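## Task

Get plate M06 seated in the nest it is already resting on, turned so its well A1 sits at that nest's A1-marked corner. It only counts if the plate stays seated with no help from the gripper, so open the fingers and back the gripper away at the end.

## Robot and tools

Robot: a single four-axis SCARA-style arm with one two-finger parallel gripper that always stays level. Its joints, base outward, are lift (0 to 0.55 m), shoulder (-2 to 2 rad), elbow (-2.8 to 2.8 rad) and wrist yaw (-12.566 to 12.566 rad). If the elbow gets within 0.4 rad of zero, the arm may fold and fault. The controlled point, end_effector_position, is the midpoint between the two rubber pads, about 2-3 cm short of the fingertips. The fingers point along the gripper's +x axis and close along its y axis. The gripper can only turn about its vertical z axis.

Scene frame: origin on the table top under the arm's base, +z up, +y to the left when facing along +x. Positions are in metres, orientation is a quaternion in w,x,y,z order. The reported hand position can be slightly wrong, especially at long reach.

Scene layout: six nests, N1 to N6, each carry one plate (M06, M09, M60, M90, M66, M69), none seated. Only the printed ID labels tell which plate lies where. Well A1 is at each plate's clipped corner. Seated means lying flat within the nest's locators. Leave every other plate exactly as found; even a small nudge or twist of another plate fails the goal. A short drop of a few millimetres when setting the target plate down is fine; a long fall is not. Never knock anything off the table.

execute_actions(actions): actions is a list of actions run in sequence; an empty list just returns the current state and images. Each action is a table of 1 to 15 rows, one row per 1/30 s control step. If the table has fewer than 15 rows, its last row repeats to fill 15 steps. Each row is five numbers, each in [-1, 1]: dx, dy, dz, rz, opening. The first four are an offset, in the gripper's own axes, from the gripper's measured pose at the start of that action (for a call's first action, the pose in the latest result). Every row refers to that same start pose; rows do not add up. Scale: 1.0 equals 0.6 m for dx, dy, dz and 180 degrees for rz. Positive rz turns from gripper +x toward +y. opening is absolute, not an offset: +1 is fully open (0.140 m), -1 is closed (pads still 0.066 m apart). Going from open to closed takes at least about 0.6 s.

Each step the commanded pose is clipped to at most 70 mm and 16 degrees away from the measured pose, then reached by damped inverse kinematics. A distant target therefore may need several actions; after an action ends, the arm travels at most to the last clipped pose, so send the remainder next time. The "Hand target" line shows what the controller is heading for now. Because offsets come from the measured pose, repeating a small offset against something rigid does not press harder, but against something yielding it goes further.

move(target, speed, blocking): target is one row in the same five-number layout, an offset from the pose in the latest result that showed one, gripper axes, same scaling; the opening in it is sent when the move begins. speed is the path's top speed in m/s, 0.002 to 0.5 (default 0.25); turning is capped at twice that in rad/s. The straight path takes 0.5 to 10 s and is cut off at 10 s. It does not avoid obstacles, the gripper may lag, drift or overshoot the speed (especially near full reach), and faster or deeper contact presses harder. The result adds a "move:" line with the ending (done = stopped near target; or off_target, moving, held, fault), the distance from target, and limits: paced means the sent pose was clipped; held means a safety check blocked steps, after which the arm can jump faster than speed. With blocking=false the result comes after 0.5 s while the arm keeps going; execute_actions and further moves are refused until a result shows the move ended, so use wait or stop.

wait(seconds): 0 to 10 s; the arm keeps its last command, a running move continues, and it returns early if that move ends. stop(): brakes a running move, needing some distance if fast; the fingers keep moving.

zoom_image(camera, region): camera is "cam_wrist"; region is [x0, y0, x1, y1] in pixels of its latest 504x504 image, top-left origin, at most 504 by 504. cam_wrist is mounted on the hand, pitched downward about 0.646 rad, with fx = fy = 356.84, cx = 251.803, cy = 252.046, vertical field of view about 70.5 degrees; its optical frame has +z forward, +x right, +y down in the image.

finished_scene(scene): pass the current scene's number to end it; irreversible. The result reports success and gives the next task. Ending without a tool call ends everything.

Result lines: the state line gives end_effector_position and end_effector_quat_wxyz. Joint positions lists lift (m), shoulder, elbow, wrist yaw (rad) and the pad gap (m). grip_measured is the finger opening on the command scale; readings may be off by up to about 1 mm, consistently. To hold something, command roughly 0.04 below grip_measured (less for a lighter grip); pads push up to about 18 N each, and a fast close can squeeze harder. "pose unreachable" means a clearance check altered or blocked the command.

Hazards: a joint reaching its load limit (lift 56.4 N, shoulder 8.46 N m, elbow 4.23 N m, wrist yaw 1.41 N m, including a carried load) causes a torque fault that freezes the arm for 10 s and drops the rest of the call. Holding a load warms motors; MOTOR HOT appears at 85 °C and at 100 °C an OVER-TEMPERATURE FAULT brakes the arm until it cools. The simulation keeps running while you compose a reply, with the arm holding its last command. Avoid drops, slips, slams, hard impacts and heavy pushing.

Each tool is called as a command line: name --argument value for each argument, lists and objects as JSON in quotes; but a table of rows of numbers goes row by row, as --pt "numbers of a row", without its own name.

## Session

execute_actions --actions '[]'

Scene clock: 0.00 s.
end_effector_position=(+0.4314, -0.2134, +0.2796) grip_measured=+0.98 end_effector_quat_wxyz=(+0.987, +0.000, +0.000, -0.162)
Joint positions: [ 0.275  0.049  0.815 -1.189  0.139]
Hand target: +0.431, -0.213, +0.280; +0.987, +0.000, +0.000, -0.162

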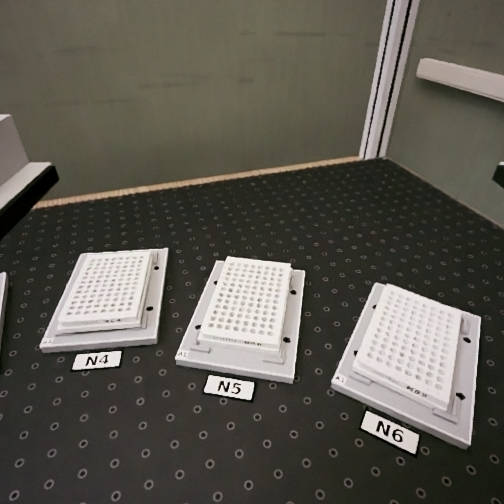

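zoom_image --camera "cam_wrist" --region '[40,240,310,390]'

zoom_image --camera "cam_wrist" --region '[320,270,500,450]'

Region (40, 240, 310, 390) of cam_wrist's 504x504 image, scaled by 1.867, with more detail than that image has.

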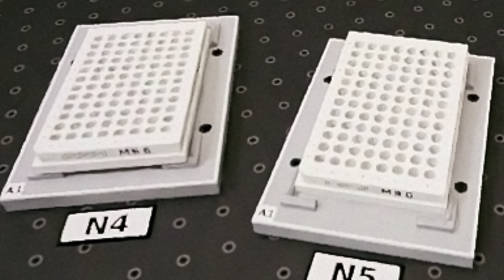

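Region (320, 270, 500, 450) of cam_wrist's 504x504 image, scaled by 2.800, with more detail than that image has.

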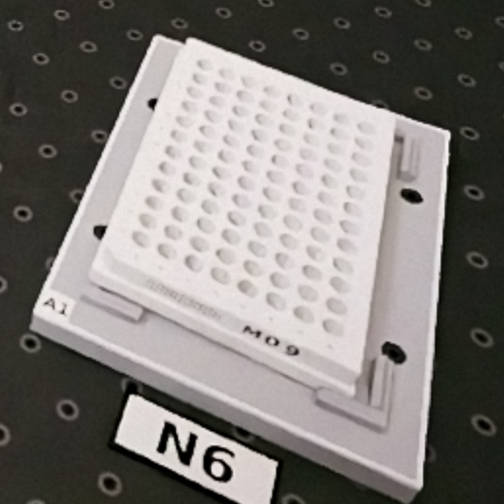

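move --target '[-0.07,0.42,-0.1,0.21,1]'

zoom_image --camera "cam_wrist" --region '[0,190,260,350]'

zoom_image --camera "cam_wrist" --region '[244,190,504,400]'

Scene clock: 2.07 s.
end_effector_position=(+0.4719, +0.0390, +0.2195) grip_measured=+0.98 end_effector_quat_wxyz=(+0.986, +0.000, +0.000, +0.167)
Joint positions: [ 0.215  0.981  0.627 -1.273  0.139]
Hand target: +0.472, +0.039, +0.220; +0.986, +0.000, +0.000, +0.167
Off the commanded pose: 0.000 m, 0 deg.
move: done

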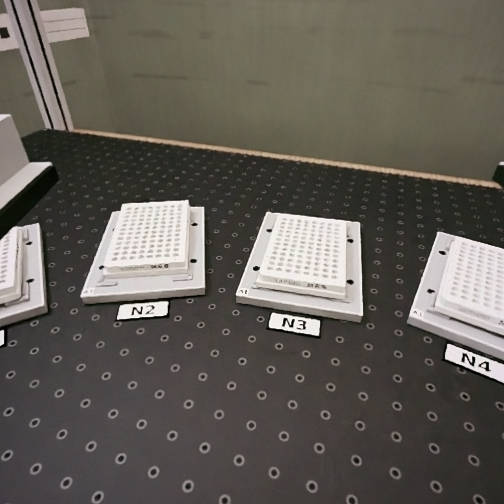

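Region (0, 190, 260, 350) of cam_wrist's 504x504 image, scaled by 1.938, with more detail than that image has; it fills the top 310 rows of this view, and the rest is white.

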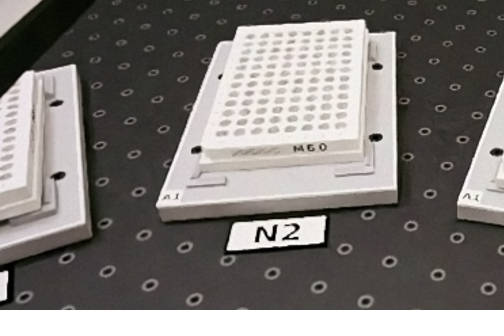

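Region (244, 190, 504, 400) of cam_wrist's 504x504 image, scaled by 1.938, with more detail than that image has; it fills the top 407 rows of this view, and the rest is white.

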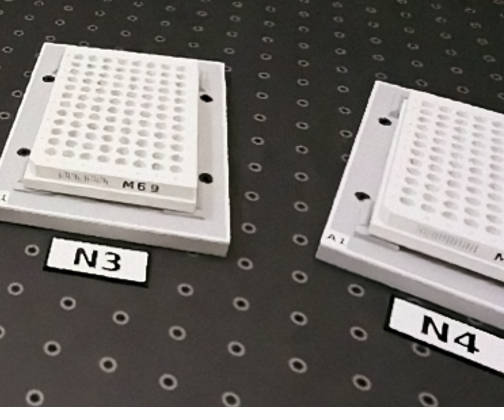

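move --target '[0.17,0.38,-0.17,0.155,1]'

zoom_image --camera "cam_wrist" --region '[80,150,420,400]'

Scene clock: 3.60 s.
end_effector_position=(+0.4928, +0.2881, +0.1175) grip_measured=+0.98 end_effector_quat_wxyz=(+0.916, +0.000, +0.000, +0.400)
Joint positions: [ 0.112  1.563  1.173 -1.913  0.139]
Hand target: +0.493, +0.288, +0.118; +0.917, +0.000, +0.000, +0.400
Off the commanded pose: 0.000 m, 0 deg.
move: done

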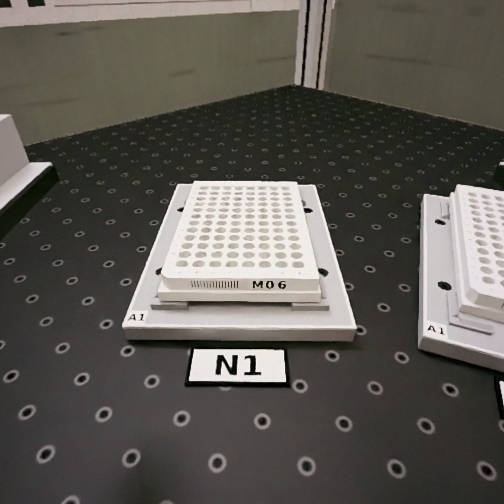

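Region (80, 150, 420, 400) of cam_wrist's 504x504 image, scaled by 1.482, with more detail than that image has; it fills the top 371 rows of this view, and the rest is white.

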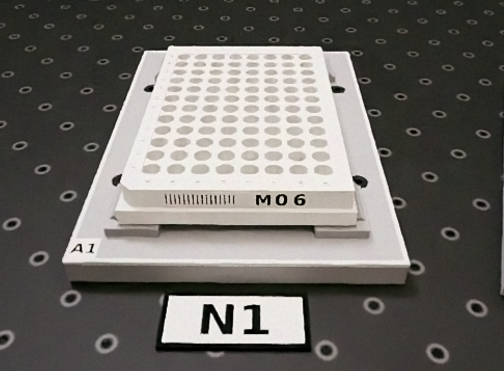

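move --target '[0.18,0.025,-0.1,-0.004,0.1]'

move --target '[0,0,-0.052,0,0]' --speed 0.05

move --target '[0,0,0,0,-0.4]'

move --target '[0,0,0,0,-0.57]'

move --target '[0.005,0,0.002,0,-0.57]' --speed 0.01

Scene clock: 4.73 s.
end_effector_position=(+0.5551, +0.3776, +0.0574) grip_measured=+0.10 end_effector_quat_wxyz=(+0.919, +0.000, +0.000, +0.395)
Joint positions: [ 0.052  1.414  1.726 -2.329  0.107]
Hand target: +0.555, +0.378, +0.057; +0.919, +0.000, +0.000, +0.394
Off the commanded pose: 0.000 m, 0 deg.
move: done

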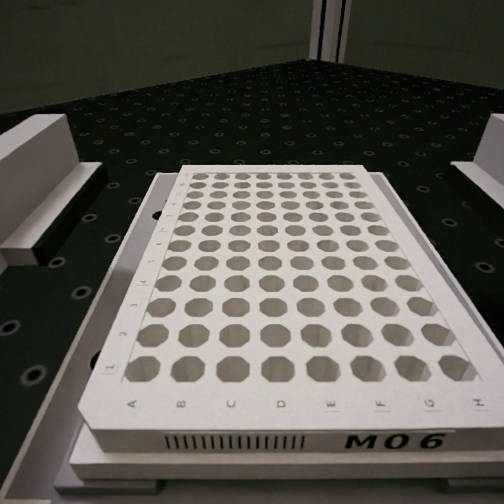

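Scene clock: 5.60 s.
end_effector_position=(+0.5551, +0.3776, +0.0269) grip_measured=+0.00 end_effector_quat_wxyz=(+0.919, +0.000, +0.000, +0.395)
Joint positions: [ 0.022  1.414  1.725 -2.328  0.103]
Hand target: +0.555, +0.378, +0.026; +0.919, +0.000, +0.000, +0.395
Off the commanded pose: 0.001 m, 0 deg.
move: done

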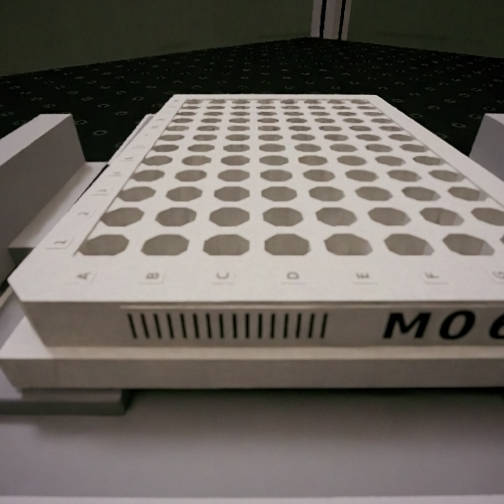

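Scene clock: 6.10 s.
end_effector_position=(+0.5551, +0.3776, +0.0270) grip_measured=-0.40 end_effector_quat_wxyz=(+0.919, +0.000, +0.000, +0.395)
Joint positions: [ 0.022  1.414  1.725 -2.328  0.088]
Hand target: +0.555, +0.378, +0.027; +0.919, +0.000, +0.000, +0.395
Off the commanded pose: 0.000 m, 0 deg.
move: done

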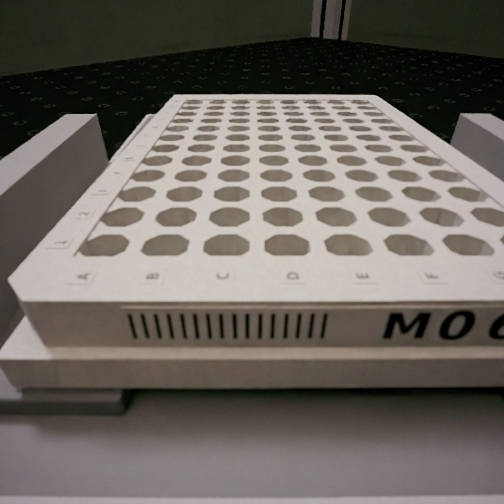

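Scene clock: 6.60 s.
end_effector_position=(+0.5554, +0.3772, +0.0270) grip_measured=-0.51 end_effector_quat_wxyz=(+0.919, +0.000, +0.000, +0.394)
Joint positions: [ 0.022  1.414  1.725 -2.33   0.084]
Hand target: +0.555, +0.378, +0.027; +0.919, +0.000, +0.000, +0.395
Off the commanded pose: 0.001 m, 0 deg.
move: done

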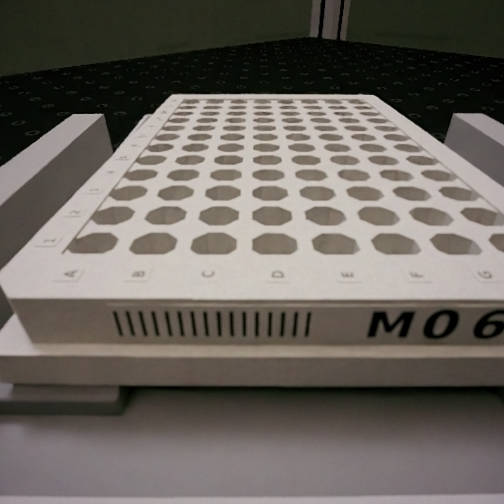

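Scene clock: 7.30 s.
end_effector_position=(+0.5575, +0.3793, +0.0281) grip_measured=-0.51 end_effector_quat_wxyz=(+0.919, +0.000, +0.000, +0.393)
Joint positions: [ 0.023  1.406  1.743 -2.34   0.084]
Hand target: +0.557, +0.379, +0.028; +0.919, +0.000, +0.000, +0.394
Off the commanded pose: 0.000 m, 0 deg.
move: done

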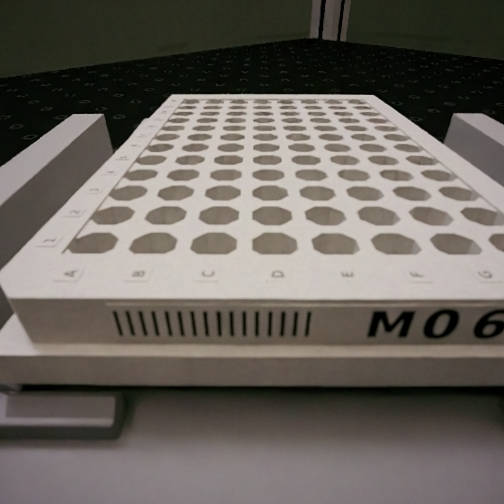

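Near end needs about 1.5 mm to the right.

move --target '[0.0008,-0.0017,0,0.003,-0.57]' --speed 0.01

move --target '[0,0,-0.002,0,-0.57]' --speed 0.01

move --target '[0,0,0,0,-0.2]'

move --target '[-0.1,0,0.14,0,0.3]'

zoom_image --camera "cam_wrist" --region '[110,190,430,480]'

Scene clock: 8.23 s.
end_effector_position=(+0.5585, +0.3789, +0.0281) grip_measured=-0.51 end_effector_quat_wxyz=(+0.918, +0.000, +0.000, +0.398)
Joint positions: [ 0.023  1.399  1.746 -2.327  0.084]
Hand target: +0.559, +0.379, +0.028; +0.917, +0.000, +0.000, +0.398
Off the commanded pose: 0.000 m, 0 deg.
move: done

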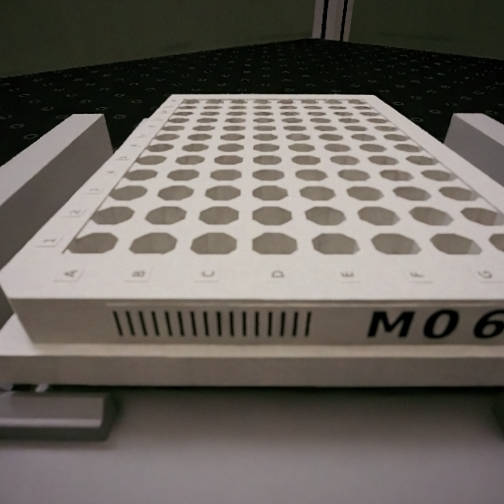

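Scene clock: 8.93 s.
end_effector_position=(+0.5585, +0.3789, +0.0270) grip_measured=-0.51 end_effector_quat_wxyz=(+0.918, +0.000, +0.000, +0.398)
Joint positions: [ 0.022  1.399  1.746 -2.327  0.084]
Hand target: +0.559, +0.379, +0.027; +0.918, +0.000, +0.000, +0.398
Off the commanded pose: 0.000 m, 0 deg.
move: done

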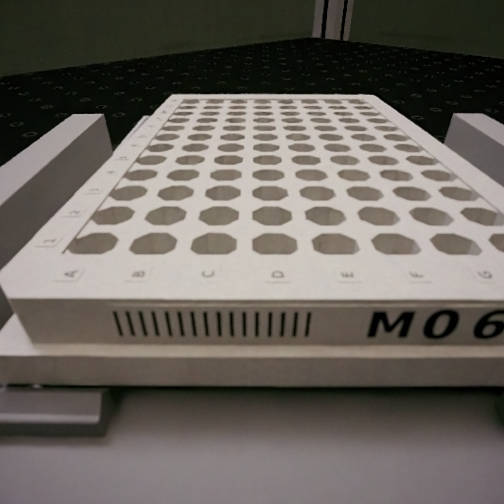

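Scene clock: 9.43 s.
end_effector_position=(+0.5585, +0.3789, +0.0270) grip_measured=-0.20 end_effector_quat_wxyz=(+0.918, +0.000, +0.000, +0.398)
Joint positions: [ 0.022  1.399  1.746 -2.327  0.096]
Hand target: +0.559, +0.379, +0.027; +0.918, +0.000, +0.000, +0.398
Off the commanded pose: 0.000 m, 0 deg.
move: done

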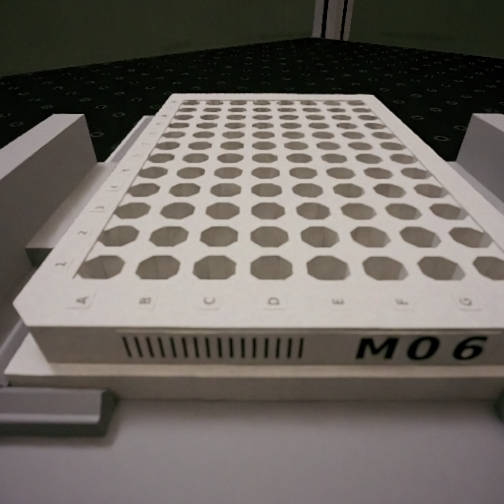

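Scene clock: 10.27 s.
end_effector_position=(+0.5176, +0.3350, +0.1110) grip_measured=+0.30 end_effector_quat_wxyz=(+0.918, +0.000, +0.000, +0.397)
Joint positions: [ 0.106  1.53   1.415 -2.128  0.114]
Hand target: +0.518, +0.335, +0.111; +0.918, +0.000, +0.000, +0.398
Off the commanded pose: 0.000 m, 0 deg.
move: done

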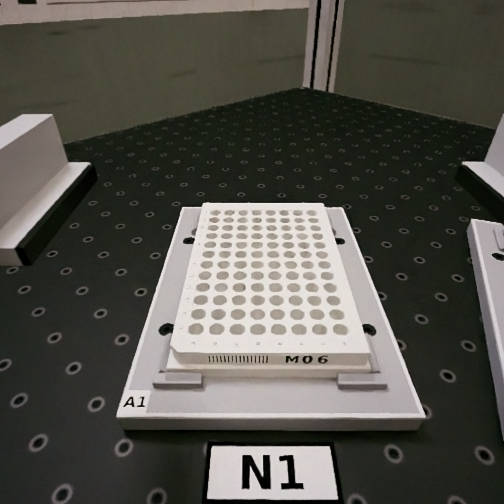

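Region (110, 190, 430, 480) of cam_wrist's 504x504 image, scaled by 1.575, with more detail than that image has; it fills the top 457 rows of this view, and the rest is white.

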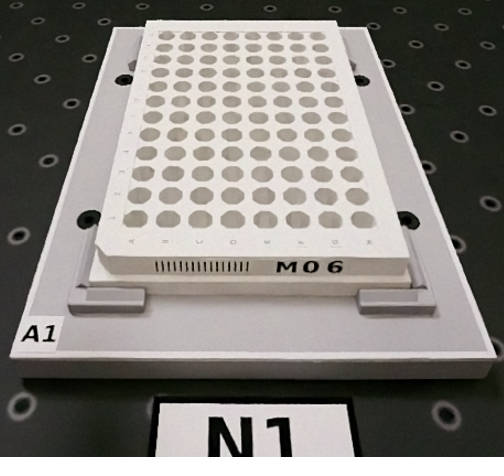

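finished_scene --scene 2

The scene is finished: the task was done.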